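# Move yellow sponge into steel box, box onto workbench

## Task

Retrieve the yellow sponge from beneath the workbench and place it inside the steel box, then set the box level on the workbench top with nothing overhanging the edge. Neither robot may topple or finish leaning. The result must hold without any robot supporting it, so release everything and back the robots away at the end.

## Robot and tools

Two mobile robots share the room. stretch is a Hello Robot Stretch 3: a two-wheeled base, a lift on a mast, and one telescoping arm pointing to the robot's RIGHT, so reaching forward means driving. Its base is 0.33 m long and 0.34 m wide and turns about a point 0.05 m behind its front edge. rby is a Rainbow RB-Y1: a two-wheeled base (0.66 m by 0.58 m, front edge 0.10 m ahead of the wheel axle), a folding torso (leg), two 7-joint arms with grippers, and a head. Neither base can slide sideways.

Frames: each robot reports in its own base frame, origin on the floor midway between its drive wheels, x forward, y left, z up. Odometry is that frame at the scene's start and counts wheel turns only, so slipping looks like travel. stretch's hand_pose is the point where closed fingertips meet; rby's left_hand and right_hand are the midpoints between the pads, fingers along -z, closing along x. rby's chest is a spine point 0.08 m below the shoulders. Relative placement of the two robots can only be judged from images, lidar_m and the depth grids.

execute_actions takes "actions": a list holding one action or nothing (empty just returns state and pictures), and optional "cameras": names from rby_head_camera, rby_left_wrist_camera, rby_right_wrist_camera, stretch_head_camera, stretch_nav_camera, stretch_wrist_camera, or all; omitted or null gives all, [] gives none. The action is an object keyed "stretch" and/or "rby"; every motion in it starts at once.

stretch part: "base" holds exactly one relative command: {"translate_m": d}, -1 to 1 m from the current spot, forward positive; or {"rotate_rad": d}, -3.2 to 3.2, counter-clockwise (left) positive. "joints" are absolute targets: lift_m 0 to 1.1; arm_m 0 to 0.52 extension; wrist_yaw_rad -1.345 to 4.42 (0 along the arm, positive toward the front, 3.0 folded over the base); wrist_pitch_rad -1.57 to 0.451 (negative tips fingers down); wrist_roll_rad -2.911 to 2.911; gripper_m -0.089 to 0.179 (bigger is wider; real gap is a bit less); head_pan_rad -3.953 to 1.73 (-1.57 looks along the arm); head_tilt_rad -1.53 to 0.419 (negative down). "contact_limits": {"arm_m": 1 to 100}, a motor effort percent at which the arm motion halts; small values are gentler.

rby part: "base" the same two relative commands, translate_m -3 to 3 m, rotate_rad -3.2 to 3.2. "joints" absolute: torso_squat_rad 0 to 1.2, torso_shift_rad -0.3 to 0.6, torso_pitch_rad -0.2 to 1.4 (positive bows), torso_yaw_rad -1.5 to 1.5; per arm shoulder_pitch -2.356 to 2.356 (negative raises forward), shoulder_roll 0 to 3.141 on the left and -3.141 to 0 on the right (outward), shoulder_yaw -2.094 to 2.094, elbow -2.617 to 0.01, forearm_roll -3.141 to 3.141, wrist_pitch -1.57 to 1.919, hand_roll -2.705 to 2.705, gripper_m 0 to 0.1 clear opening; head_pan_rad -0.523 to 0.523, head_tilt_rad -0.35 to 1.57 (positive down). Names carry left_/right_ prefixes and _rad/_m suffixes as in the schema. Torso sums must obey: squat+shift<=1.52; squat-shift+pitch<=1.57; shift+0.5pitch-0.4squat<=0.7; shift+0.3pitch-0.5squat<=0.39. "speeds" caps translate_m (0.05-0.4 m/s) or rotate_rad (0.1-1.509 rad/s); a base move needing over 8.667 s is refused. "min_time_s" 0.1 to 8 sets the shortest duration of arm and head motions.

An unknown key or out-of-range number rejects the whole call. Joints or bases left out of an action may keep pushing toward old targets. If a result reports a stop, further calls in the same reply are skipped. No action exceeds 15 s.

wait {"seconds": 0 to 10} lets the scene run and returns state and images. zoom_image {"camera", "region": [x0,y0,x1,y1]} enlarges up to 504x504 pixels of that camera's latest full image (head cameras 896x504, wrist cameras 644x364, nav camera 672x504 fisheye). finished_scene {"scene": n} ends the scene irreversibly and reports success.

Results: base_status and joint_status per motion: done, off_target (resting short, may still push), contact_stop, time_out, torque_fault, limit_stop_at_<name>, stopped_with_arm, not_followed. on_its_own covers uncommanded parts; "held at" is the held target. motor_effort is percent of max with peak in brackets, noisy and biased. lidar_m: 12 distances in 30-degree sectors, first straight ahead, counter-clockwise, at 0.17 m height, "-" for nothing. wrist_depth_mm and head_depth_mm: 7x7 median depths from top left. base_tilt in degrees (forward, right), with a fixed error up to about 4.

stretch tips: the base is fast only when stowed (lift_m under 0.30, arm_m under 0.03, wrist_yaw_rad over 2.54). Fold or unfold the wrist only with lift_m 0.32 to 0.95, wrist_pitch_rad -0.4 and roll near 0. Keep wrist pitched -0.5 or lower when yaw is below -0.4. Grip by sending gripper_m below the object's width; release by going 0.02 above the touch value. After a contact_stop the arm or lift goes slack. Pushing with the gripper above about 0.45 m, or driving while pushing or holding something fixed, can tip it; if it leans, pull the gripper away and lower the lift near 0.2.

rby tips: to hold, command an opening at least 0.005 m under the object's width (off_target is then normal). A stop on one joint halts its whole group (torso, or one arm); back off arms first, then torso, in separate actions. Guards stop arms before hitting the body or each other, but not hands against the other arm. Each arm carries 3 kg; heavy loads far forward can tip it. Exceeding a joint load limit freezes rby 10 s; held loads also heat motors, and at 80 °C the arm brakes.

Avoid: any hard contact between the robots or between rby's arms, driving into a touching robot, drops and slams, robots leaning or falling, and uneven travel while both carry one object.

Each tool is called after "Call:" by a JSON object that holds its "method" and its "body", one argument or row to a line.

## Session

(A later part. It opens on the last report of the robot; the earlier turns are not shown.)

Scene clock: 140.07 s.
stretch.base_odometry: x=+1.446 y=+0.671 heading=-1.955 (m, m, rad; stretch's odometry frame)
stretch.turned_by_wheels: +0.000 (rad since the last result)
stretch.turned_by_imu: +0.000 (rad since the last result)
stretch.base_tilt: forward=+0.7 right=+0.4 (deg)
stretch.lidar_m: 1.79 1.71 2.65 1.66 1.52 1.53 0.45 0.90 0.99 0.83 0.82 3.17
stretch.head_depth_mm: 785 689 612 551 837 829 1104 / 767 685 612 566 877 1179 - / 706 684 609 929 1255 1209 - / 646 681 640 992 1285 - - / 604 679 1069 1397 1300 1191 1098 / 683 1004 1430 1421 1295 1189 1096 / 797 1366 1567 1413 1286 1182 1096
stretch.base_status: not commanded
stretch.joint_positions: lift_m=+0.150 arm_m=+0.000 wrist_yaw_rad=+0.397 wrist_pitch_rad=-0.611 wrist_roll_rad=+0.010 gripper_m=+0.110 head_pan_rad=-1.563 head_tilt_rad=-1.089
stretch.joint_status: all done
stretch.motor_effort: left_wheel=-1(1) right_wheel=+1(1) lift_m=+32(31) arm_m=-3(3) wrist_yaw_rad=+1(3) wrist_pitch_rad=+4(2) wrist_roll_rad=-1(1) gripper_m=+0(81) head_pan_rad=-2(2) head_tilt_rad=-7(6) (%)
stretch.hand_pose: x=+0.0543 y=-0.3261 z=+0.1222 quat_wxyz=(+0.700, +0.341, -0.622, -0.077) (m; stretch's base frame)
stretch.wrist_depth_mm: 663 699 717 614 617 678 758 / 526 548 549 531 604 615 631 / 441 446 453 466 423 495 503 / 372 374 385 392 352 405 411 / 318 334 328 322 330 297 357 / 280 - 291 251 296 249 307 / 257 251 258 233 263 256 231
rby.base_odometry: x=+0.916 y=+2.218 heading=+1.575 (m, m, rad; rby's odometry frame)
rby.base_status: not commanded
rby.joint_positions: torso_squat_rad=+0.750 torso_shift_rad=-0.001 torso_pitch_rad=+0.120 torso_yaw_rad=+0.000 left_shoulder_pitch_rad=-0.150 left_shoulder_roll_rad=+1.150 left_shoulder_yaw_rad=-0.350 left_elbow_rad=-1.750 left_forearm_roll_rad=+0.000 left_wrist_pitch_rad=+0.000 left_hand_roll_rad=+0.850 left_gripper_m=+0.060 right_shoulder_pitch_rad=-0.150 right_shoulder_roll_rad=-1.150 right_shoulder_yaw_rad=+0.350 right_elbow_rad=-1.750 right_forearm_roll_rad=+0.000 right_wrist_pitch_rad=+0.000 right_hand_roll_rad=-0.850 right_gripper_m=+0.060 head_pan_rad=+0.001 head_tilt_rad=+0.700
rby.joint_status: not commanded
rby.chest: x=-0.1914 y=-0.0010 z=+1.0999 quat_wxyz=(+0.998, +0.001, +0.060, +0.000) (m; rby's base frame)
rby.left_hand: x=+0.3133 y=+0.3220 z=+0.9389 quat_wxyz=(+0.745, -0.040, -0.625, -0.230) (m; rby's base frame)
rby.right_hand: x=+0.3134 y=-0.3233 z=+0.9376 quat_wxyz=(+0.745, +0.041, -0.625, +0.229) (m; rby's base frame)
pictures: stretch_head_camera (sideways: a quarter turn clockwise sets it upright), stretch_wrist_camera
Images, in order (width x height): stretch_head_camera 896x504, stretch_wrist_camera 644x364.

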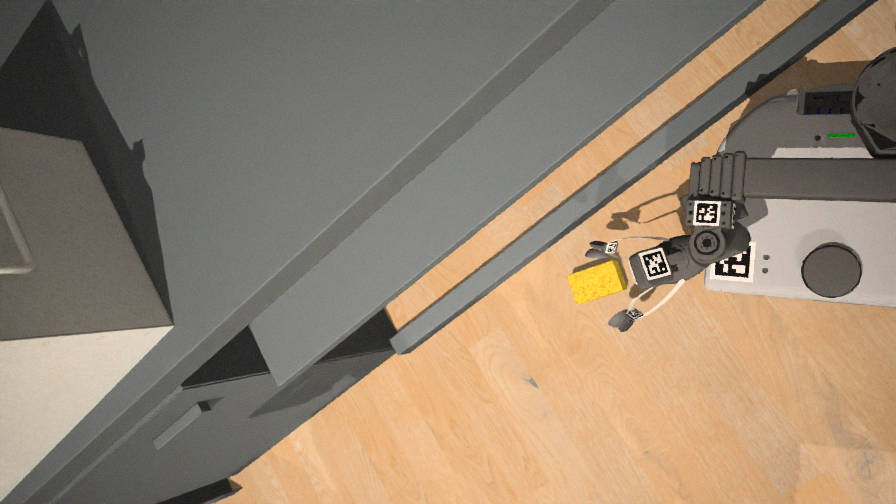

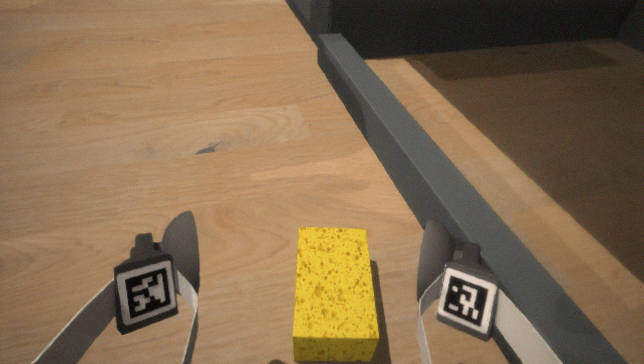

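Call:
{"method": "execute_actions", "body": {
  "actions": [
    {"stretch":{"joints":{"arm_m":0.05,"wrist_yaw_rad":0.35}}}
  ],
  "cameras": []
}}

Call:
{"method": "execute_actions", "body": {
  "actions": [
    {"stretch":{"joints":{"lift_m":0.065}}}
  ],
  "cameras": ["stretch_head_camera","stretch_wrist_camera"]
}}

Scene clock: 142.00 s.
stretch.base_odometry: x=+1.446 y=+0.671 heading=-1.955 (m, m, rad; stretch's odometry frame)
stretch.turned_by_wheels: +0.000 (rad since the last result)
stretch.turned_by_imu: +0.000 (rad since the last result)
stretch.base_tilt: forward=+0.6 right=+0.3 (deg)
stretch.lidar_m: 1.79 1.71 2.66 1.67 1.52 1.53 0.45 0.91 0.98 0.83 0.83 3.16
stretch.head_depth_mm: 785 688 612 550 839 830 1095 / 766 686 610 566 876 1178 - / 705 683 610 927 1253 - - / 646 681 640 991 1279 - - / 604 679 1067 1402 1301 1191 1098 / 683 1002 1433 1414 1296 1185 1098 / 798 1366 1563 1421 1286 1184 1092
stretch.base_status: not commanded
stretch.joint_positions: lift_m=+0.150 arm_m=+0.050 wrist_yaw_rad=+0.352 wrist_pitch_rad=-0.611 wrist_roll_rad=+0.010 gripper_m=+0.110 head_pan_rad=-1.563 head_tilt_rad=-1.089
stretch.joint_status: all done
stretch.motor_effort: left_wheel=-1(1) right_wheel=+1(1) lift_m=+32(31) arm_m=+4(5) wrist_yaw_rad=-3(1) wrist_pitch_rad=+4(4) wrist_roll_rad=-1(1) gripper_m=+0(1) head_pan_rad=-3(3) head_tilt_rad=-7(7) (%)
stretch.hand_pose: x=+0.0461 y=-0.3787 z=+0.1222 quat_wxyz=(+0.698, +0.327, -0.630, -0.093) (m; stretch's base frame)
stretch.wrist_depth_mm: 673 707 713 563 598 656 717 / 525 546 566 514 609 604 626 / 439 446 450 431 478 489 501 / 374 377 387 384 338 404 407 / 320 332 331 337 299 346 356 / 284 - 289 281 291 306 311 / 260 253 254 227 263 223 274
rby.base_odometry: x=+0.916 y=+2.218 heading=+1.575 (m, m, rad; rby's odometry frame)
rby.base_status: not commanded
rby.joint_positions: torso_squat_rad=+0.750 torso_shift_rad=-0.001 torso_pitch_rad=+0.120 torso_yaw_rad=+0.000 left_shoulder_pitch_rad=-0.150 left_shoulder_roll_rad=+1.150 left_shoulder_yaw_rad=-0.350 left_elbow_rad=-1.750 left_forearm_roll_rad=+0.000 left_wrist_pitch_rad=+0.000 left_hand_roll_rad=+0.850 left_gripper_m=+0.060 right_shoulder_pitch_rad=-0.150 right_shoulder_roll_rad=-1.150 right_shoulder_yaw_rad=+0.350 right_elbow_rad=-1.750 right_forearm_roll_rad=+0.000 right_wrist_pitch_rad=+0.000 right_hand_roll_rad=-0.850 right_gripper_m=+0.060 head_pan_rad=+0.001 head_tilt_rad=+0.700
rby.joint_status: not commanded
rby.chest: x=-0.1915 y=-0.0010 z=+1.0999 quat_wxyz=(+0.998, +0.001, +0.060, +0.000) (m; rby's base frame)
rby.left_hand: x=+0.3133 y=+0.3220 z=+0.9389 quat_wxyz=(+0.745, -0.040, -0.625, -0.230) (m; rby's base frame)
rby.right_hand: x=+0.3134 y=-0.3233 z=+0.9376 quat_wxyz=(+0.745, +0.041, -0.625, +0.229) (m; rby's base frame)
pictures: none
No camera images: the call's "cameras" was empty. Leave "cameras" out to get every camera's image.

Scene clock: 143.60 s.
stretch.base_odometry: x=+1.446 y=+0.671 heading=-1.955 (m, m, rad; stretch's odometry frame)
stretch.turned_by_wheels: +0.000 (rad since the last result)
stretch.turned_by_imu: +0.000 (rad since the last result)
stretch.base_tilt: forward=+0.6 right=+0.4 (deg)
stretch.lidar_m: 1.79 1.70 2.65 1.66 1.52 1.53 0.45 0.91 0.99 0.84 0.83 3.16
stretch.head_depth_mm: 786 689 611 551 842 830 1095 / 768 686 610 566 875 1181 - / 708 683 609 926 1252 1209 - / 645 681 640 990 1285 - - / 605 679 1069 1396 1296 1191 1099 / 683 1002 1437 1417 1291 1190 1099 / 796 1364 1561 1410 1290 1184 1093
stretch.base_status: not commanded
stretch.joint_positions: lift_m=+0.065 arm_m=+0.050 wrist_yaw_rad=+0.352 wrist_pitch_rad=-0.611 wrist_roll_rad=+0.010 gripper_m=+0.110 head_pan_rad=-1.563 head_tilt_rad=-1.089
stretch.joint_status: all done
stretch.motor_effort: left_wheel=-1(1) right_wheel=+1(1) lift_m=+31(34) arm_m=+3(4) wrist_yaw_rad=-2(1) wrist_pitch_rad=+4(4) wrist_roll_rad=-1(0) gripper_m=-1(0) head_pan_rad=-3(3) head_tilt_rad=-7(8) (%)
stretch.hand_pose: x=+0.0461 y=-0.3787 z=+0.0372 quat_wxyz=(+0.698, +0.327, -0.630, -0.093) (m; stretch's base frame)
stretch.wrist_depth_mm: 453 481 488 415 526 547 554 / 358 369 377 363 304 410 424 / 293 304 311 314 252 329 334 / 250 253 257 263 253 202 279 / 218 225 198 180 228 180 176 / 192 - 156 154 201 173 152 / 175 170 138 138 180 176 143
rby.base_odometry: x=+0.916 y=+2.218 heading=+1.575 (m, m, rad; rby's odometry frame)
rby.base_status: not commanded
rby.joint_positions: torso_squat_rad=+0.750 torso_shift_rad=-0.001 torso_pitch_rad=+0.120 torso_yaw_rad=+0.000 left_shoulder_pitch_rad=-0.150 left_shoulder_roll_rad=+1.150 left_shoulder_yaw_rad=-0.350 left_elbow_rad=-1.750 left_forearm_roll_rad=+0.000 left_wrist_pitch_rad=+0.000 left_hand_roll_rad=+0.850 left_gripper_m=+0.060 right_shoulder_pitch_rad=-0.150 right_shoulder_roll_rad=-1.150 right_shoulder_yaw_rad=+0.350 right_elbow_rad=-1.750 right_forearm_roll_rad=+0.000 right_wrist_pitch_rad=+0.000 right_hand_roll_rad=-0.850 right_gripper_m=+0.060 head_pan_rad=+0.001 head_tilt_rad=+0.700
rby.joint_status: not commanded
rby.chest: x=-0.1915 y=-0.0010 z=+1.0999 quat_wxyz=(+0.998, +0.001, +0.060, +0.000) (m; rby's base frame)
rby.left_hand: x=+0.3133 y=+0.3220 z=+0.9389 quat_wxyz=(+0.745, -0.040, -0.625, -0.230) (m; rby's base frame)
rby.right_hand: x=+0.3134 y=-0.3233 z=+0.9376 quat_wxyz=(+0.745, +0.041, -0.625, +0.229) (m; rby's base frame)
pictures: stretch_head_camera (sideways: a quarter turn clockwise sets it upright), stretch_wrist_camera
Images, in order (width x height): stretch_head_camera 896x504, stretch_wrist_camera 644x364.

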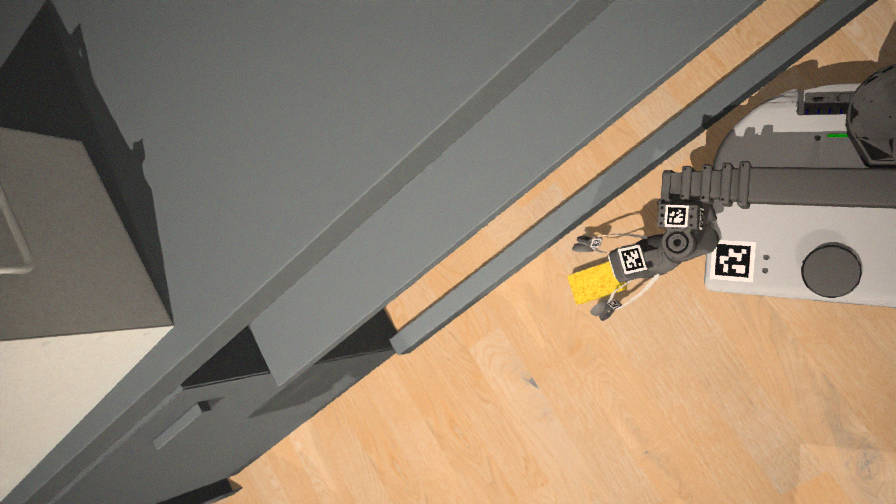

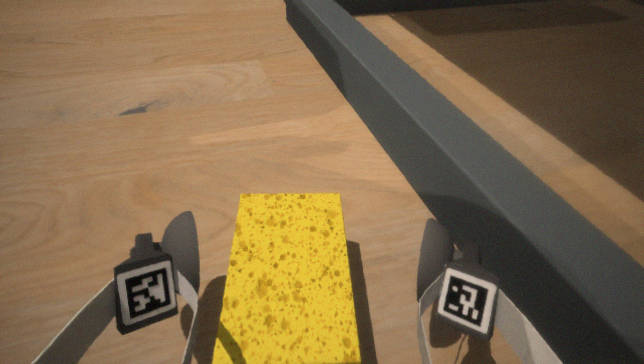

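Call:
{"method": "execute_actions", "body": {
  "actions": [
    {"stretch":{"joints":{"gripper_m":0.0}}}
  ],
  "cameras": []
}}

Call:
{"method": "execute_actions", "body": {
  "actions": [
    {"stretch":{"base":{"translate_m":0.25},"joints":{"lift_m":0.2,"wrist_yaw_rad":1.2}}}
  ],
  "cameras": []
}}

Call:
{"method": "execute_actions", "body": {
  "actions": [
    {"stretch":{"joints":{"lift_m":1.095,"wrist_pitch_rad":-0.07,"head_tilt_rad":-0.6,"arm_m":0,"wrist_yaw_rad":1.57}}}
  ],
  "cameras": []
}}

Call:
{"method": "execute_actions", "body": {
  "actions": [
    {"stretch":{"base":{"rotate_rad":-0.63}}}
  ],
  "cameras": ["stretch_nav_camera","stretch_wrist_camera"]
}}

Scene clock: 145.83 s.
stretch.base_odometry: x=+1.446 y=+0.671 heading=-1.955 (m, m, rad; stretch's odometry frame)
stretch.turned_by_wheels: +0.000 (rad since the last result)
stretch.turned_by_imu: +0.000 (rad since the last result)
stretch.base_tilt: forward=+0.6 right=+0.3 (deg)
stretch.lidar_m: 1.79 1.71 2.65 1.66 1.52 1.53 0.45 0.90 0.99 0.83 0.83 3.16
stretch.head_depth_mm: 787 687 612 551 838 829 1098 / 767 685 610 565 876 1180 - / 705 682 609 927 1250 1212 - / 647 682 640 993 1287 - - / 604 680 1066 1401 1298 1188 1098 / 683 1005 1430 1421 1292 1189 1101 / 798 1365 1568 1411 1281 1184 1096
stretch.base_status: not commanded
stretch.joint_positions: lift_m=+0.065 arm_m=+0.050 wrist_yaw_rad=+0.352 wrist_pitch_rad=-0.611 wrist_roll_rad=+0.010 gripper_m=+0.001 head_pan_rad=-1.563 head_tilt_rad=-1.089
stretch.joint_status: all done
stretch.motor_effort: left_wheel=-1(1) right_wheel=+1(1) lift_m=+32(31) arm_m=+4(3) wrist_yaw_rad=-1(3) wrist_pitch_rad=+4(4) wrist_roll_rad=+0(1) gripper_m=-23(100) head_pan_rad=-3(2) head_tilt_rad=-7(6) (%)
stretch.hand_pose: x=+0.0461 y=-0.3787 z=+0.0372 quat_wxyz=(+0.698, +0.327, -0.630, -0.093) (m; stretch's base frame)
stretch.wrist_depth_mm: 451 471 492 419 529 543 573 / 356 366 380 371 301 411 422 / 295 297 306 317 251 329 338 / 251 254 259 264 253 203 280 / 216 220 216 174 233 181 176 / 192 195 153 153 - 189 152 / 171 173 169 136 174 179 145
rby.base_odometry: x=+0.916 y=+2.218 heading=+1.575 (m, m, rad; rby's odometry frame)
rby.base_status: not commanded
rby.joint_positions: torso_squat_rad=+0.750 torso_shift_rad=-0.001 torso_pitch_rad=+0.120 torso_yaw_rad=+0.000 left_shoulder_pitch_rad=-0.150 left_shoulder_roll_rad=+1.150 left_shoulder_yaw_rad=-0.350 left_elbow_rad=-1.750 left_forearm_roll_rad=+0.000 left_wrist_pitch_rad=+0.000 left_hand_roll_rad=+0.850 left_gripper_m=+0.060 right_shoulder_pitch_rad=-0.150 right_shoulder_roll_rad=-1.150 right_shoulder_yaw_rad=+0.350 right_elbow_rad=-1.750 right_forearm_roll_rad=+0.000 right_wrist_pitch_rad=+0.000 right_hand_roll_rad=-0.850 right_gripper_m=+0.060 head_pan_rad=+0.001 head_tilt_rad=+0.700
rby.joint_status: not commanded
rby.chest: x=-0.1915 y=-0.0010 z=+1.0999 quat_wxyz=(+0.998, +0.001, +0.060, +0.000) (m; rby's base frame)
rby.left_hand: x=+0.3133 y=+0.3220 z=+0.9389 quat_wxyz=(+0.745, -0.040, -0.625, -0.230) (m; rby's base frame)
rby.right_hand: x=+0.3134 y=-0.3233 z=+0.9376 quat_wxyz=(+0.745, +0.041, -0.625, +0.229) (m; rby's base frame)
pictures: none
No camera images: the call's "cameras" was empty. Leave "cameras" out to get every camera's image.

Scene clock: 149.53 s.
stretch.base_odometry: x=+1.352 y=+0.439 heading=-1.955 (m, m, rad; stretch's odometry frame)
stretch.turned_by_wheels: +0.000 (rad since the last result)
stretch.turned_by_imu: +0.001 (rad since the last result)
stretch.base_tilt: forward=+0.7 right=+0.3 (deg)
stretch.lidar_m: 1.58 1.48 2.93 1.83 1.65 1.69 0.69 1.17 1.04 0.79 0.26 2.98
stretch.head_depth_mm: 585 676 1013 972 1294 1194 1110 / 624 689 1058 1379 1289 1205 - / 701 970 1076 1408 1302 - - / 777 1016 1287 1418 1299 - - / 1044 1254 1530 1419 1307 1180 1099 / 1219 1571 1571 1421 1292 1189 1097 / 1967 1758 1569 1420 1290 1182 1094
stretch.base_status: done
stretch.joint_positions: lift_m=+0.200 arm_m=+0.050 wrist_yaw_rad=+1.197 wrist_pitch_rad=-0.613 wrist_roll_rad=+0.010 gripper_m=+0.001 head_pan_rad=-1.563 head_tilt_rad=-1.089
stretch.joint_status: all done
stretch.motor_effort: left_wheel=-1(3) right_wheel=+1(5) lift_m=+50(51) arm_m=+4(3) wrist_yaw_rad=+2(4) wrist_pitch_rad=+5(4) wrist_roll_rad=-1(1) gripper_m=-23(24) head_pan_rad=-2(3) head_tilt_rad=-7(8) (%)
stretch.hand_pose: x=+0.1609 y=-0.2662 z=+0.1714 quat_wxyz=(+0.675, +0.557, -0.440, +0.201) (m; stretch's base frame)
stretch.wrist_depth_mm: 798 853 878 912 930 958 952 / 643 643 662 694 699 716 737 / 510 529 548 551 568 577 588 / 448 444 456 463 473 488 496 / 377 390 377 173 417 408 415 / 335 340 155 154 - 358 364 / 297 303 296 137 308 322 322
rby.base_odometry: x=+0.916 y=+2.218 heading=+1.575 (m, m, rad; rby's odometry frame)
rby.base_status: not commanded
rby.joint_positions: torso_squat_rad=+0.750 torso_shift_rad=-0.001 torso_pitch_rad=+0.120 torso_yaw_rad=+0.000 left_shoulder_pitch_rad=-0.150 left_shoulder_roll_rad=+1.150 left_shoulder_yaw_rad=-0.350 left_elbow_rad=-1.750 left_forearm_roll_rad=+0.000 left_wrist_pitch_rad=+0.000 left_hand_roll_rad=+0.850 left_gripper_m=+0.060 right_shoulder_pitch_rad=-0.150 right_shoulder_roll_rad=-1.150 right_shoulder_yaw_rad=+0.350 right_elbow_rad=-1.750 right_forearm_roll_rad=+0.000 right_wrist_pitch_rad=+0.000 right_hand_roll_rad=-0.850 right_gripper_m=+0.060 head_pan_rad=+0.001 head_tilt_rad=+0.700
rby.joint_status: not commanded
rby.chest: x=-0.1914 y=-0.0010 z=+1.0999 quat_wxyz=(+0.998, +0.001, +0.060, +0.000) (m; rby's base frame)
rby.left_hand: x=+0.3133 y=+0.3220 z=+0.9389 quat_wxyz=(+0.745, -0.040, -0.625, -0.230) (m; rby's base frame)
rby.right_hand: x=+0.3134 y=-0.3233 z=+0.9376 quat_wxyz=(+0.745, +0.041, -0.625, +0.229) (m; rby's base frame)
pictures: none
No camera images: the call's "cameras" was empty. Leave "cameras" out to get every camera's image.

Scene clock: 158.50 s.
stretch.base_odometry: x=+1.352 y=+0.439 heading=-1.955 (m, m, rad; stretch's odometry frame)
stretch.turned_by_wheels: +0.000 (rad since the last result)
stretch.turned_by_imu: +0.001 (rad since the last result)
stretch.base_tilt: forward=+0.7 right=+0.2 (deg)
stretch.lidar_m: 1.59 1.48 2.93 1.84 1.65 1.69 0.69 1.17 1.04 0.79 1.24 2.99
stretch.head_depth_mm: - - - - - 948 862 / - - - - - 979 1203 / 1614 - - - - 1038 1222 / 1745 1836 846 - - 1275 1246 / 1986 2157 941 - - 1386 1241 / 2316 2612 1253 - - - 1237 / 2588 2872 3001 - - - 1227
stretch.base_status: not commanded
stretch.joint_positions: lift_m=+1.095 arm_m=+0.000 wrist_yaw_rad=+1.568 wrist_pitch_rad=-0.093 wrist_roll_rad=+0.010 gripper_m=+0.001 head_pan_rad=-1.563 head_tilt_rad=-0.606
stretch.joint_status: all done
stretch.motor_effort: left_wheel=-1(2) right_wheel=+1(1) lift_m=+51(51) arm_m=-4(4) wrist_yaw_rad=+1(3) wrist_pitch_rad=+8(11) wrist_roll_rad=+0(1) gripper_m=-23(23) head_pan_rad=-2(2) head_tilt_rad=+4(39) (%)
stretch.hand_pose: x=+0.2315 y=-0.1461 z=+1.1855 quat_wxyz=(+0.522, +0.524, -0.479, +0.473) (m; stretch's base frame)
stretch.wrist_depth_mm: - - - - - - - / - - - - - - - / - - - - - - - / - - - - - - - / - - - 174 - - - / - - 154 153 - - - / - - - 137 - - -
rby.base_odometry: x=+0.916 y=+2.218 heading=+1.575 (m, m, rad; rby's odometry frame)
rby.base_status: not commanded
rby.joint_positions: torso_squat_rad=+0.750 torso_shift_rad=-0.001 torso_pitch_rad=+0.120 torso_yaw_rad=+0.000 left_shoulder_pitch_rad=-0.150 left_shoulder_roll_rad=+1.150 left_shoulder_yaw_rad=-0.350 left_elbow_rad=-1.750 left_forearm_roll_rad=+0.000 left_wrist_pitch_rad=+0.000 left_hand_roll_rad=+0.850 left_gripper_m=+0.060 right_shoulder_pitch_rad=-0.150 right_shoulder_roll_rad=-1.150 right_shoulder_yaw_rad=+0.350 right_elbow_rad=-1.750 right_forearm_roll_rad=+0.000 right_wrist_pitch_rad=+0.000 right_hand_roll_rad=-0.850 right_gripper_m=+0.060 head_pan_rad=+0.001 head_tilt_rad=+0.700
rby.joint_status: not commanded
rby.chest: x=-0.1915 y=-0.0010 z=+1.0999 quat_wxyz=(+0.998, +0.001, +0.060, +0.000) (m; rby's base frame)
rby.left_hand: x=+0.3133 y=+0.3220 z=+0.9389 quat_wxyz=(+0.745, -0.040, -0.625, -0.230) (m; rby's base frame)
rby.right_hand: x=+0.3134 y=-0.3233 z=+0.9376 quat_wxyz=(+0.745, +0.041, -0.625, +0.229) (m; rby's base frame)
pictures: none
No camera images: the call's "cameras" was empty. Leave "cameras" out to get every camera's image.

Scene clock: 160.47 s.
stretch.base_odometry: x=+1.352 y=+0.439 heading=-2.585 (m, m, rad; stretch's odometry frame)
stretch.turned_by_wheels: -0.630 (rad since the last result)
stretch.turned_by_imu: -0.621 (rad since the last result)
stretch.base_tilt: forward=+0.7 right=+0.3 (deg)
stretch.lidar_m: 2.98 1.67 1.48 3.42 1.95 1.65 1.68 0.69 1.07 1.17 0.79 1.03
stretch.head_depth_mm: - - - - - 614 848 / - - - - - 919 879 / 1052 - - - - 938 896 / 1084 1189 1222 - - 955 1192 / 1120 1234 1204 - - 945 1213 / 1151 1271 823 - - - 1234 / 1190 1302 855 - - - 1195
stretch.base_status: done
stretch.joint_positions: lift_m=+1.095 arm_m=+0.000 wrist_yaw_rad=+1.568 wrist_pitch_rad=-0.093 wrist_roll_rad=+0.010 gripper_m=+0.001 head_pan_rad=-1.563 head_tilt_rad=-0.606
stretch.joint_status: not commanded
stretch.motor_effort: left_wheel=+1(5) right_wheel=-2(4) lift_m=+50(50) arm_m=-4(3) wrist_yaw_rad=+1(2) wrist_pitch_rad=+9(8) wrist_roll_rad=-1(1) gripper_m=-23(23) head_pan_rad=-2(3) head_tilt_rad=+4(4) (%)
stretch.hand_pose: x=+0.2315 y=-0.1461 z=+1.1855 quat_wxyz=(+0.522, +0.524, -0.479, +0.473) (m; stretch's base frame)
stretch.wrist_depth_mm: - - - - - - - / - - - - - - - / - - - - - - - / - - - - - - - / - - - 173 - - - / - - 154 154 - - 666 / - - - 137 - - 622
rby.base_odometry: x=+0.916 y=+2.218 heading=+1.575 (m, m, rad; rby's odometry frame)
rby.base_status: not commanded
rby.joint_positions: torso_squat_rad=+0.750 torso_shift_rad=-0.001 torso_pitch_rad=+0.120 torso_yaw_rad=+0.000 left_shoulder_pitch_rad=-0.150 left_shoulder_roll_rad=+1.150 left_shoulder_yaw_rad=-0.350 left_elbow_rad=-1.750 left_forearm_roll_rad=+0.000 left_wrist_pitch_rad=+0.000 left_hand_roll_rad=+0.850 left_gripper_m=+0.060 right_shoulder_pitch_rad=-0.150 right_shoulder_roll_rad=-1.150 right_shoulder_yaw_rad=+0.350 right_elbow_rad=-1.750 right_forearm_roll_rad=+0.000 right_wrist_pitch_rad=+0.000 right_hand_roll_rad=-0.850 right_gripper_m=+0.060 head_pan_rad=+0.001 head_tilt_rad=+0.700
rby.joint_status: not commanded
rby.chest: x=-0.1915 y=-0.0010 z=+1.0999 quat_wxyz=(+0.998, +0.001, +0.060, +0.000) (m; rby's base frame)
rby.left_hand: x=+0.3133 y=+0.3220 z=+0.9389 quat_wxyz=(+0.745, -0.040, -0.625, -0.230) (m; rby's base frame)
rby.right_hand: x=+0.3134 y=-0.3233 z=+0.9376 quat_wxyz=(+0.745, +0.041, -0.625, +0.229) (m; rby's base frame)
pictures: stretch_nav_camera (sideways: a quarter turn counterclockwise sets it upright), stretch_wrist_camera
Images, in order (width x height): stretch_nav_camera 672x504, stretch_wrist_camera 644x364.

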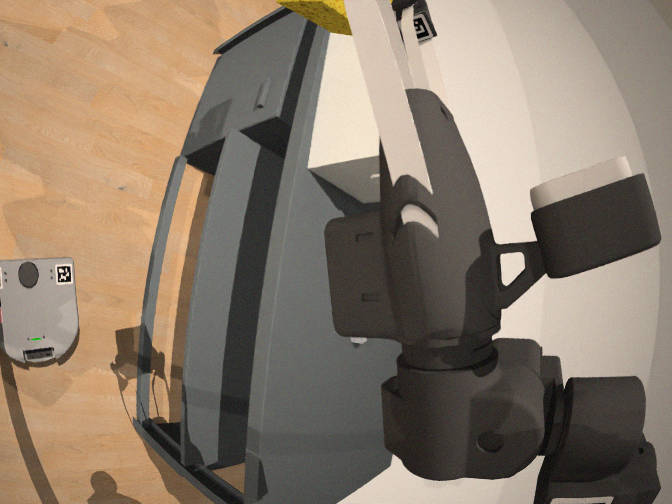

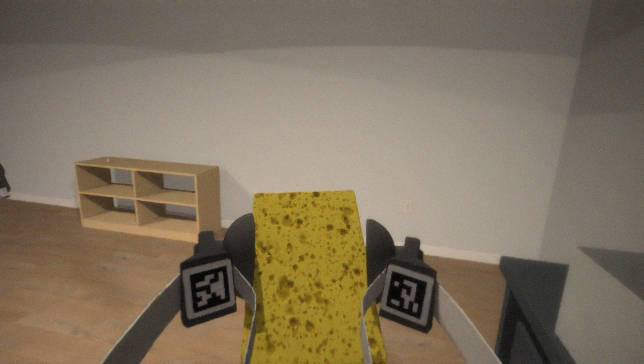

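Call:
{"method": "execute_actions", "body": {
  "actions": [
    {"stretch":{"base":{"translate_m":0.38},"joints":{"wrist_yaw_rad":0,"wrist_pitch_rad":-0.1}}}
  ],
  "cameras": []
}}

Call:
{"method": "execute_actions", "body": {
  "actions": [
    {"stretch":{"joints":{"arm_m":0.15}}}
  ],
  "cameras": ["stretch_nav_camera","stretch_wrist_camera"]
}}

Scene clock: 165.90 s.
stretch.base_odometry: x=+1.029 y=+0.238 heading=-2.585 (m, m, rad; stretch's odometry frame)
stretch.turned_by_wheels: +0.000 (rad since the last result)
stretch.turned_by_imu: +0.002 (rad since the last result)
stretch.base_tilt: forward=+0.8 right=+0.2 (deg)
stretch.lidar_m: 2.61 2.62 1.34 1.34 2.38 2.02 2.01 1.04 1.26 0.66 0.71 2.61
stretch.head_depth_mm: - - - - - 958 1201 / - - - - - 945 1228 / - - - - - 962 1247 / 1178 1268 864 686 743 1011 1192 / 1206 1330 896 702 898 1014 1192 / 1244 1374 908 730 938 1079 1213 / 1289 1429 838 760 976 1149 1230
stretch.base_status: done
stretch.joint_positions: lift_m=+1.095 arm_m=+0.000 wrist_yaw_rad=+0.003 wrist_pitch_rad=-0.116 wrist_roll_rad=+0.010 gripper_m=+0.001 head_pan_rad=-1.563 head_tilt_rad=-0.606
stretch.joint_status: all done
stretch.motor_effort: left_wheel=+1(6) right_wheel=-2(0) lift_m=+51(50) arm_m=-3(4) wrist_yaw_rad=-3(5) wrist_pitch_rad=+6(8) wrist_roll_rad=-1(0) gripper_m=-23(23) head_pan_rad=-3(2) head_tilt_rad=+4(4) (%)
stretch.hand_pose: x=-0.0208 y=-0.3970 z=+1.1798 quat_wxyz=(+0.703, +0.042, -0.709, -0.041) (m; stretch's base frame)
stretch.wrist_depth_mm: - - - - - 953 904 / - - - - - - 939 / - - - - - - 969 / - - - - - - - / - 758 713 174 - - - / 783 639 154 154 - 931 949 / 613 475 444 138 457 735 730
rby.base_odometry: x=+0.916 y=+2.218 heading=+1.575 (m, m, rad; rby's odometry frame)
rby.base_status: not commanded
rby.joint_positions: torso_squat_rad=+0.750 torso_shift_rad=-0.001 torso_pitch_rad=+0.120 torso_yaw_rad=+0.000 left_shoulder_pitch_rad=-0.150 left_shoulder_roll_rad=+1.150 left_shoulder_yaw_rad=-0.350 left_elbow_rad=-1.750 left_forearm_roll_rad=+0.000 left_wrist_pitch_rad=+0.000 left_hand_roll_rad=+0.850 left_gripper_m=+0.060 right_shoulder_pitch_rad=-0.150 right_shoulder_roll_rad=-1.150 right_shoulder_yaw_rad=+0.350 right_elbow_rad=-1.750 right_forearm_roll_rad=+0.000 right_wrist_pitch_rad=+0.000 right_hand_roll_rad=-0.850 right_gripper_m=+0.060 head_pan_rad=+0.001 head_tilt_rad=+0.700
rby.joint_status: not commanded
rby.chest: x=-0.1915 y=-0.0010 z=+1.0999 quat_wxyz=(+0.998, +0.001, +0.060, +0.000) (m; rby's base frame)
rby.left_hand: x=+0.3133 y=+0.3220 z=+0.9389 quat_wxyz=(+0.745, -0.040, -0.625, -0.230) (m; rby's base frame)
rby.right_hand: x=+0.3134 y=-0.3233 z=+0.9376 quat_wxyz=(+0.745, +0.041, -0.625, +0.229) (m; rby's base frame)
pictures: none
No camera images: the call's "cameras" was empty. Leave "cameras" out to get every camera's image.

Scene clock: 168.27 s.
stretch.base_odometry: x=+1.029 y=+0.238 heading=-2.585 (m, m, rad; stretch's odometry frame)
stretch.turned_by_wheels: +0.000 (rad since the last result)
stretch.turned_by_imu: +0.000 (rad since the last result)
stretch.base_tilt: forward=+0.5 right=+0.3 (deg)
stretch.lidar_m: 2.61 2.62 1.34 1.33 2.37 2.02 2.01 1.04 1.27 0.66 0.71 2.61
stretch.head_depth_mm: - - 1139 875 710 999 1203 / - - 848 646 706 992 1226 / - - 883 653 720 988 1241 / 1174 1308 889 677 741 1008 1193 / 1200 1332 896 704 898 1012 1186 / 1247 1377 910 729 939 1080 1208 / 1285 1426 837 759 973 1143 1229
stretch.base_status: not commanded
stretch.joint_positions: lift_m=+1.095 arm_m=+0.150 wrist_yaw_rad=+0.002 wrist_pitch_rad=-0.117 wrist_roll_rad=+0.010 gripper_m=+0.001 head_pan_rad=-1.563 head_tilt_rad=-0.606
stretch.joint_status: all done
stretch.motor_effort: left_wheel=+1(1) right_wheel=-2(2) lift_m=+51(51) arm_m=+3(4) wrist_yaw_rad=-2(3) wrist_pitch_rad=+6(6) wrist_roll_rad=+0(1) gripper_m=-23(23) head_pan_rad=-2(3) head_tilt_rad=+4(4) (%)
stretch.hand_pose: x=-0.0210 y=-0.5463 z=+1.1796 quat_wxyz=(+0.703, +0.042, -0.709, -0.041) (m; stretch's base frame)
stretch.wrist_depth_mm: - - - 934 848 827 778 / - - - 956 947 830 784 / - - - 964 955 850 826 / - - - - 926 923 874 / - - - 173 976 925 898 / 857 585 154 154 - 914 909 / 467 599 577 138 510 734 730
rby.base_odometry: x=+0.916 y=+2.218 heading=+1.575 (m, m, rad; rby's odometry frame)
rby.base_status: not commanded
rby.joint_positions: torso_squat_rad=+0.750 torso_shift_rad=-0.001 torso_pitch_rad=+0.120 torso_yaw_rad=+0.000 left_shoulder_pitch_rad=-0.150 left_shoulder_roll_rad=+1.150 left_shoulder_yaw_rad=-0.350 left_elbow_rad=-1.750 left_forearm_roll_rad=+0.000 left_wrist_pitch_rad=+0.000 left_hand_roll_rad=+0.850 left_gripper_m=+0.060 right_shoulder_pitch_rad=-0.150 right_shoulder_roll_rad=-1.150 right_shoulder_yaw_rad=+0.350 right_elbow_rad=-1.750 right_forearm_roll_rad=+0.000 right_wrist_pitch_rad=+0.000 right_hand_roll_rad=-0.850 right_gripper_m=+0.060 head_pan_rad=+0.001 head_tilt_rad=+0.700
rby.joint_status: not commanded
rby.chest: x=-0.1915 y=-0.0010 z=+1.0999 quat_wxyz=(+0.998, +0.001, +0.060, +0.000) (m; rby's base frame)
rby.left_hand: x=+0.3133 y=+0.3220 z=+0.9389 quat_wxyz=(+0.745, -0.040, -0.625, -0.230) (m; rby's base frame)
rby.right_hand: x=+0.3134 y=-0.3233 z=+0.9376 quat_wxyz=(+0.745, +0.041, -0.625, +0.229) (m; rby's base frame)
pictures: stretch_nav_camera (sideways: a quarter turn counterclockwise sets it upright), stretch_wrist_camera
Images, in order (width x height): stretch_nav_camera 672x504, stretch_wrist_camera 644x364.

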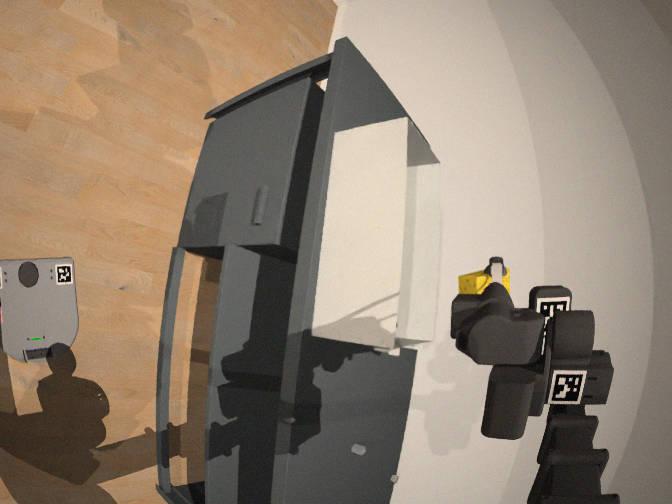

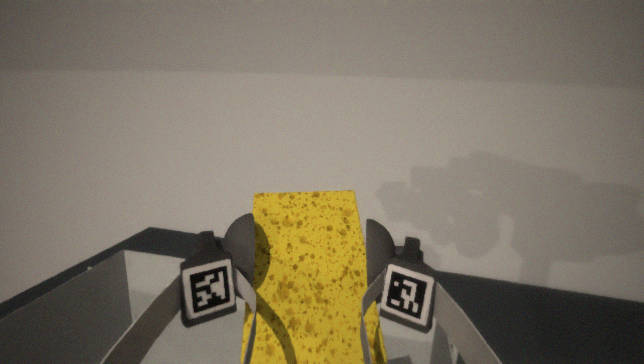

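Call:
{"method": "execute_actions", "body": {
  "actions": [
    {"stretch":{"base":{"translate_m":0.15},"joints":{"arm_m":0.33}}}
  ],
  "cameras": []
}}

Call:
{"method": "execute_actions", "body": {
  "actions": [
    {"stretch":{"joints":{"wrist_pitch_rad":-0.45}}}
  ],
  "cameras": ["stretch_nav_camera","stretch_wrist_camera"]
}}

Scene clock: 171.80 s.
stretch.base_odometry: x=+0.902 y=+0.159 heading=-2.585 (m, m, rad; stretch's odometry frame)
stretch.turned_by_wheels: +0.000 (rad since the last result)
stretch.turned_by_imu: +0.001 (rad since the last result)
stretch.base_tilt: forward=+0.7 right=+0.3 (deg)
stretch.lidar_m: 2.47 2.48 1.30 1.30 2.54 2.17 2.16 1.18 1.31 0.66 0.75 2.47
stretch.head_depth_mm: 1093 1216 862 652 708 996 1230 / - 1261 883 668 730 992 1255 / - 1326 888 692 759 1011 1202 / 1197 1335 900 717 913 1022 1193 / 1246 1367 902 744 947 1077 1211 / 1282 1423 822 784 996 1145 1239 / 1321 1468 1180 870 1026 1222 1227
stretch.base_status: done
stretch.joint_positions: lift_m=+1.095 arm_m=+0.330 wrist_yaw_rad=+0.001 wrist_pitch_rad=-0.117 wrist_roll_rad=+0.010 gripper_m=+0.001 head_pan_rad=-1.563 head_tilt_rad=-0.606
stretch.joint_status: all done
stretch.motor_effort: left_wheel=+1(5) right_wheel=-2(3) lift_m=+50(51) arm_m=+3(6) wrist_yaw_rad=-1(1) wrist_pitch_rad=+6(6) wrist_roll_rad=-1(1) gripper_m=-23(23) head_pan_rad=-3(2) head_tilt_rad=+4(4) (%)
stretch.hand_pose: x=-0.0211 y=-0.7263 z=+1.1796 quat_wxyz=(+0.703, +0.042, -0.709, -0.041) (m; stretch's base frame)
stretch.wrist_depth_mm: - 905 817 780 731 732 653 / - 942 886 821 774 721 691 / - 974 918 837 776 743 703 / - - 926 873 833 761 724 / - - 950 173 837 787 751 / - 902 154 154 - 833 769 / 697 643 406 137 679 722 734
rby.base_odometry: x=+0.916 y=+2.218 heading=+1.575 (m, m, rad; rby's odometry frame)
rby.base_status: not commanded
rby.joint_positions: torso_squat_rad=+0.750 torso_shift_rad=-0.001 torso_pitch_rad=+0.120 torso_yaw_rad=+0.000 left_shoulder_pitch_rad=-0.150 left_shoulder_roll_rad=+1.150 left_shoulder_yaw_rad=-0.350 left_elbow_rad=-1.750 left_forearm_roll_rad=+0.000 left_wrist_pitch_rad=+0.000 left_hand_roll_rad=+0.850 left_gripper_m=+0.060 right_shoulder_pitch_rad=-0.150 right_shoulder_roll_rad=-1.150 right_shoulder_yaw_rad=+0.350 right_elbow_rad=-1.750 right_forearm_roll_rad=+0.000 right_wrist_pitch_rad=+0.000 right_hand_roll_rad=-0.850 right_gripper_m=+0.060 head_pan_rad=+0.001 head_tilt_rad=+0.700
rby.joint_status: not commanded
rby.chest: x=-0.1915 y=-0.0010 z=+1.0999 quat_wxyz=(+0.998, +0.001, +0.060, +0.000) (m; rby's base frame)
rby.left_hand: x=+0.3133 y=+0.3220 z=+0.9389 quat_wxyz=(+0.745, -0.040, -0.625, -0.230) (m; rby's base frame)
rby.right_hand: x=+0.3134 y=-0.3233 z=+0.9376 quat_wxyz=(+0.745, +0.041, -0.625, +0.229) (m; rby's base frame)
pictures: none
No camera images: the call's "cameras" was empty. Leave "cameras" out to get every camera's image.

Scene clock: 172.77 s.
stretch.base_odometry: x=+0.902 y=+0.159 heading=-2.585 (m, m, rad; stretch's odometry frame)
stretch.turned_by_wheels: +0.000 (rad since the last result)
stretch.turned_by_imu: +0.000 (rad since the last result)
stretch.base_tilt: forward=+0.8 right=+0.2 (deg)
stretch.lidar_m: 2.46 2.48 1.30 1.30 2.55 2.17 2.16 1.19 1.31 0.66 0.75 2.46
stretch.head_depth_mm: 1092 1216 861 654 709 995 1231 / - 1263 881 669 730 993 1258 / - - 877 692 756 1010 1197 / 1205 1305 898 719 915 1023 1192 / 1240 1372 898 743 948 1080 1212 / 1275 1416 821 786 996 1148 1236 / 1324 1469 1183 869 1026 1223 1231
stretch.base_status: not commanded
stretch.joint_positions: lift_m=+1.095 arm_m=+0.330 wrist_yaw_rad=+0.001 wrist_pitch_rad=-0.463 wrist_roll_rad=+0.010 gripper_m=+0.001 head_pan_rad=-1.563 head_tilt_rad=-0.606
stretch.joint_status: all done
stretch.motor_effort: left_wheel=+1(1) right_wheel=-2(2) lift_m=+51(50) arm_m=+3(4) wrist_yaw_rad=-1(1) wrist_pitch_rad=+5(4) wrist_roll_rad=-1(1) gripper_m=-23(23) head_pan_rad=-2(2) head_tilt_rad=+4(5) (%)
stretch.hand_pose: x=-0.0212 y=-0.6932 z=+1.0974 quat_wxyz=(+0.685, +0.162, -0.691, -0.163) (m; stretch's base frame)
stretch.wrist_depth_mm: - 886 816 806 738 692 655 / - - 932 866 799 737 690 / - - 956 904 872 792 761 / - 726 452 779 833 790 787 / 611 397 441 173 391 385 658 / 405 373 153 154 - 402 372 / 290 405 449 137 474 448 396
rby.base_odometry: x=+0.916 y=+2.218 heading=+1.575 (m, m, rad; rby's odometry frame)
rby.base_status: not commanded
rby.joint_positions: torso_squat_rad=+0.750 torso_shift_rad=-0.001 torso_pitch_rad=+0.120 torso_yaw_rad=+0.000 left_shoulder_pitch_rad=-0.150 left_shoulder_roll_rad=+1.150 left_shoulder_yaw_rad=-0.350 left_elbow_rad=-1.750 left_forearm_roll_rad=+0.000 left_wrist_pitch_rad=+0.000 left_hand_roll_rad=+0.850 left_gripper_m=+0.060 right_shoulder_pitch_rad=-0.150 right_shoulder_roll_rad=-1.150 right_shoulder_yaw_rad=+0.350 right_elbow_rad=-1.750 right_forearm_roll_rad=+0.000 right_wrist_pitch_rad=+0.000 right_hand_roll_rad=-0.850 right_gripper_m=+0.060 head_pan_rad=+0.001 head_tilt_rad=+0.700
rby.joint_status: not commanded
rby.chest: x=-0.1914 y=-0.0010 z=+1.0999 quat_wxyz=(+0.998, +0.001, +0.060, +0.000) (m; rby's base frame)
rby.left_hand: x=+0.3133 y=+0.3220 z=+0.9389 quat_wxyz=(+0.745, -0.040, -0.625, -0.230) (m; rby's base frame)
rby.right_hand: x=+0.3134 y=-0.3233 z=+0.9376 quat_wxyz=(+0.745, +0.041, -0.625, +0.229) (m; rby's base frame)
pictures: stretch_nav_camera (sideways: a quarter turn counterclockwise sets it upright), stretch_wrist_camera
Images, in order (width x height): stretch_nav_camera 672x504, stretch_wrist_camera 644x364.

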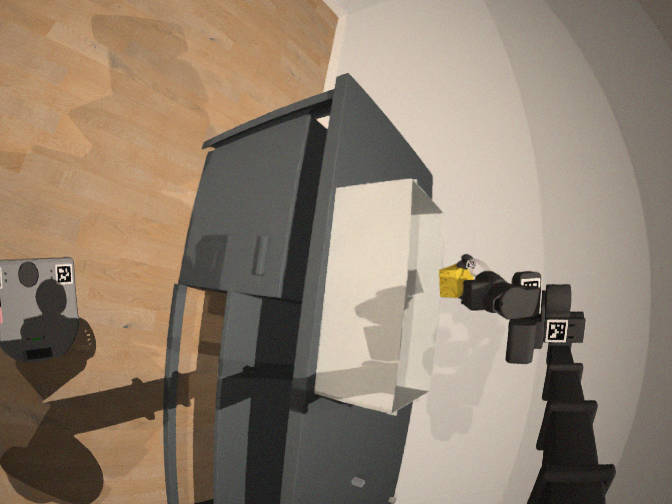

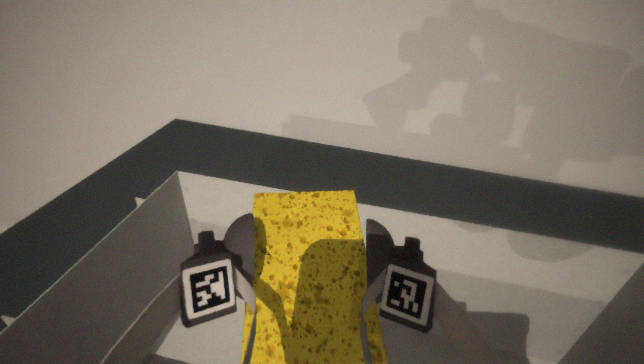

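Call:
{"method": "execute_actions", "body": {
  "actions": [
    {"stretch":{"joints":{"arm_m":0.40}}}
  ],
  "cameras": []
}}

Call:
{"method": "execute_actions", "body": {
  "actions": [
    {"stretch":{"joints":{"wrist_pitch_rad":-0.75}}}
  ],
  "cameras": ["stretch_nav_camera","stretch_wrist_camera"]
}}

Scene clock: 174.87 s.
stretch.base_odometry: x=+0.902 y=+0.159 heading=-2.585 (m, m, rad; stretch's odometry frame)
stretch.turned_by_wheels: +0.000 (rad since the last result)
stretch.turned_by_imu: +0.000 (rad since the last result)
stretch.base_tilt: forward=+0.5 right=+0.4 (deg)
stretch.lidar_m: 2.47 2.48 1.30 1.30 2.54 2.16 2.16 1.18 1.30 0.66 0.75 2.47
stretch.head_depth_mm: 1109 1213 863 654 710 997 1231 / - 1248 884 670 730 990 1248 / - 673 880 694 756 1012 1200 / 1205 1313 897 717 914 1022 1190 / 1239 1371 900 745 944 1082 1209 / 1280 1415 819 783 994 1148 1237 / 1322 1470 1180 868 1029 1223 1229
stretch.base_status: not commanded
stretch.joint_positions: lift_m=+1.095 arm_m=+0.400 wrist_yaw_rad=+0.001 wrist_pitch_rad=-0.463 wrist_roll_rad=+0.010 gripper_m=+0.001 head_pan_rad=-1.563 head_tilt_rad=-0.606
stretch.joint_status: all done
stretch.motor_effort: left_wheel=+1(1) right_wheel=-2(2) lift_m=+50(50) arm_m=+4(4) wrist_yaw_rad=-3(2) wrist_pitch_rad=+5(4) wrist_roll_rad=-1(1) gripper_m=-24(23) head_pan_rad=-3(3) head_tilt_rad=+4(4) (%)
stretch.hand_pose: x=-0.0212 y=-0.7631 z=+1.0973 quat_wxyz=(+0.685, +0.162, -0.691, -0.163) (m; stretch's base frame)
stretch.wrist_depth_mm: 934 812 764 715 665 640 593 / - 910 819 779 726 673 645 / - 976 918 877 796 733 681 / - 749 758 790 813 792 759 / 622 379 356 173 691 653 691 / 512 340 155 154 - 321 566 / 276 381 437 137 388 346 326
rby.base_odometry: x=+0.916 y=+2.218 heading=+1.575 (m, m, rad; rby's odometry frame)
rby.base_status: not commanded
rby.joint_positions: torso_squat_rad=+0.750 torso_shift_rad=-0.001 torso_pitch_rad=+0.120 torso_yaw_rad=+0.000 left_shoulder_pitch_rad=-0.150 left_shoulder_roll_rad=+1.150 left_shoulder_yaw_rad=-0.350 left_elbow_rad=-1.750 left_forearm_roll_rad=+0.000 left_wrist_pitch_rad=+0.000 left_hand_roll_rad=+0.850 left_gripper_m=+0.060 right_shoulder_pitch_rad=-0.150 right_shoulder_roll_rad=-1.150 right_shoulder_yaw_rad=+0.350 right_elbow_rad=-1.750 right_forearm_roll_rad=+0.000 right_wrist_pitch_rad=+0.000 right_hand_roll_rad=-0.850 right_gripper_m=+0.060 head_pan_rad=+0.001 head_tilt_rad=+0.700
rby.joint_status: not commanded
rby.chest: x=-0.1915 y=-0.0010 z=+1.0999 quat_wxyz=(+0.998, +0.001, +0.060, +0.000) (m; rby's base frame)
rby.left_hand: x=+0.3133 y=+0.3220 z=+0.9389 quat_wxyz=(+0.745, -0.040, -0.625, -0.230) (m; rby's base frame)
rby.right_hand: x=+0.3134 y=-0.3233 z=+0.9376 quat_wxyz=(+0.745, +0.041, -0.625, +0.229) (m; rby's base frame)
pictures: none
No camera images: the call's "cameras" was empty. Leave "cameras" out to get every camera's image.

Scene clock: 175.80 s.
stretch.base_odometry: x=+0.902 y=+0.159 heading=-2.585 (m, m, rad; stretch's odometry frame)
stretch.turned_by_wheels: +0.000 (rad since the last result)
stretch.turned_by_imu: +0.000 (rad since the last result)
stretch.base_tilt: forward=+0.7 right=+0.1 (deg)
stretch.lidar_m: 2.47 2.48 1.30 1.30 2.54 2.17 2.16 1.19 1.30 0.66 0.75 2.47
stretch.head_depth_mm: 1109 1211 859 654 712 997 1231 / - 1246 883 668 730 993 1254 / - - 865 692 756 1011 1198 / 1202 1331 903 718 913 1021 1192 / 1244 1374 898 746 946 1080 1217 / 1277 1421 821 784 998 1149 1236 / 1322 1474 1182 869 1027 1226 1231
stretch.base_status: not commanded
stretch.joint_positions: lift_m=+1.095 arm_m=+0.400 wrist_yaw_rad=+0.001 wrist_pitch_rad=-0.759 wrist_roll_rad=+0.010 gripper_m=+0.001 head_pan_rad=-1.563 head_tilt_rad=-0.606
stretch.joint_status: all done
stretch.motor_effort: left_wheel=+1(1) right_wheel=-2(2) lift_m=+50(51) arm_m=+3(4) wrist_yaw_rad=-1(2) wrist_pitch_rad=+3(2) wrist_roll_rad=-1(1) gripper_m=-23(23) head_pan_rad=-2(2) head_tilt_rad=+4(4) (%)
stretch.hand_pose: x=-0.0213 y=-0.7140 z=+1.0396 quat_wxyz=(+0.654, +0.261, -0.659, -0.263) (m; stretch's base frame)
stretch.wrist_depth_mm: - 795 797 802 743 694 664 / - 655 684 703 735 727 714 / 573 343 373 343 334 624 635 / 283 361 445 377 363 332 312 / 282 383 451 174 428 396 357 / 288 388 154 154 - 438 393 / 294 366 370 138 383 395 374
rby.base_odometry: x=+0.916 y=+2.218 heading=+1.575 (m, m, rad; rby's odometry frame)
rby.base_status: not commanded
rby.joint_positions: torso_squat_rad=+0.750 torso_shift_rad=-0.001 torso_pitch_rad=+0.120 torso_yaw_rad=+0.000 left_shoulder_pitch_rad=-0.150 left_shoulder_roll_rad=+1.150 left_shoulder_yaw_rad=-0.350 left_elbow_rad=-1.750 left_forearm_roll_rad=+0.000 left_wrist_pitch_rad=+0.000 left_hand_roll_rad=+0.850 left_gripper_m=+0.060 right_shoulder_pitch_rad=-0.150 right_shoulder_roll_rad=-1.150 right_shoulder_yaw_rad=+0.350 right_elbow_rad=-1.750 right_forearm_roll_rad=+0.000 right_wrist_pitch_rad=+0.000 right_hand_roll_rad=-0.850 right_gripper_m=+0.060 head_pan_rad=+0.001 head_tilt_rad=+0.700
rby.joint_status: not commanded
rby.chest: x=-0.1915 y=-0.0010 z=+1.0999 quat_wxyz=(+0.998, +0.001, +0.060, +0.000) (m; rby's base frame)
rby.left_hand: x=+0.3133 y=+0.3220 z=+0.9389 quat_wxyz=(+0.745, -0.040, -0.625, -0.230) (m; rby's base frame)
rby.right_hand: x=+0.3134 y=-0.3233 z=+0.9376 quat_wxyz=(+0.745, +0.041, -0.625, +0.229) (m; rby's base frame)
pictures: stretch_nav_camera (sideways: a quarter turn counterclockwise sets it upright), stretch_wrist_camera
Images, in order (width x height): stretch_nav_camera 672x504, stretch_wrist_camera 644x364.

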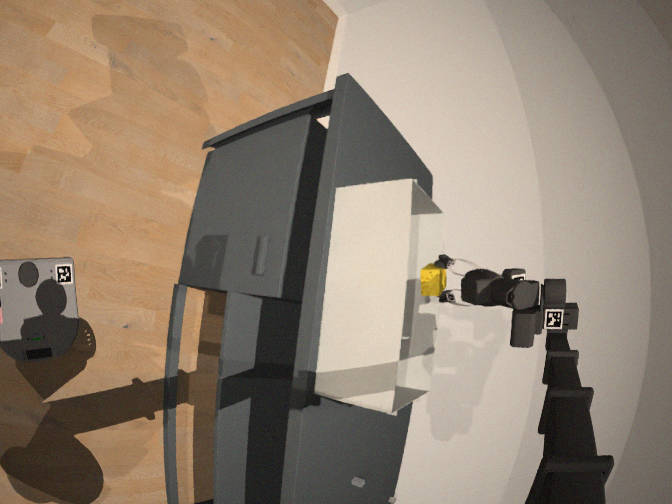

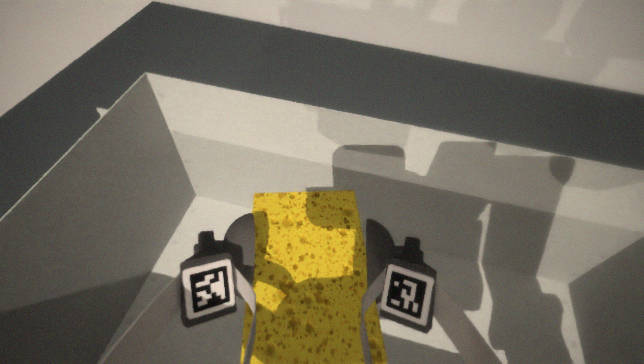

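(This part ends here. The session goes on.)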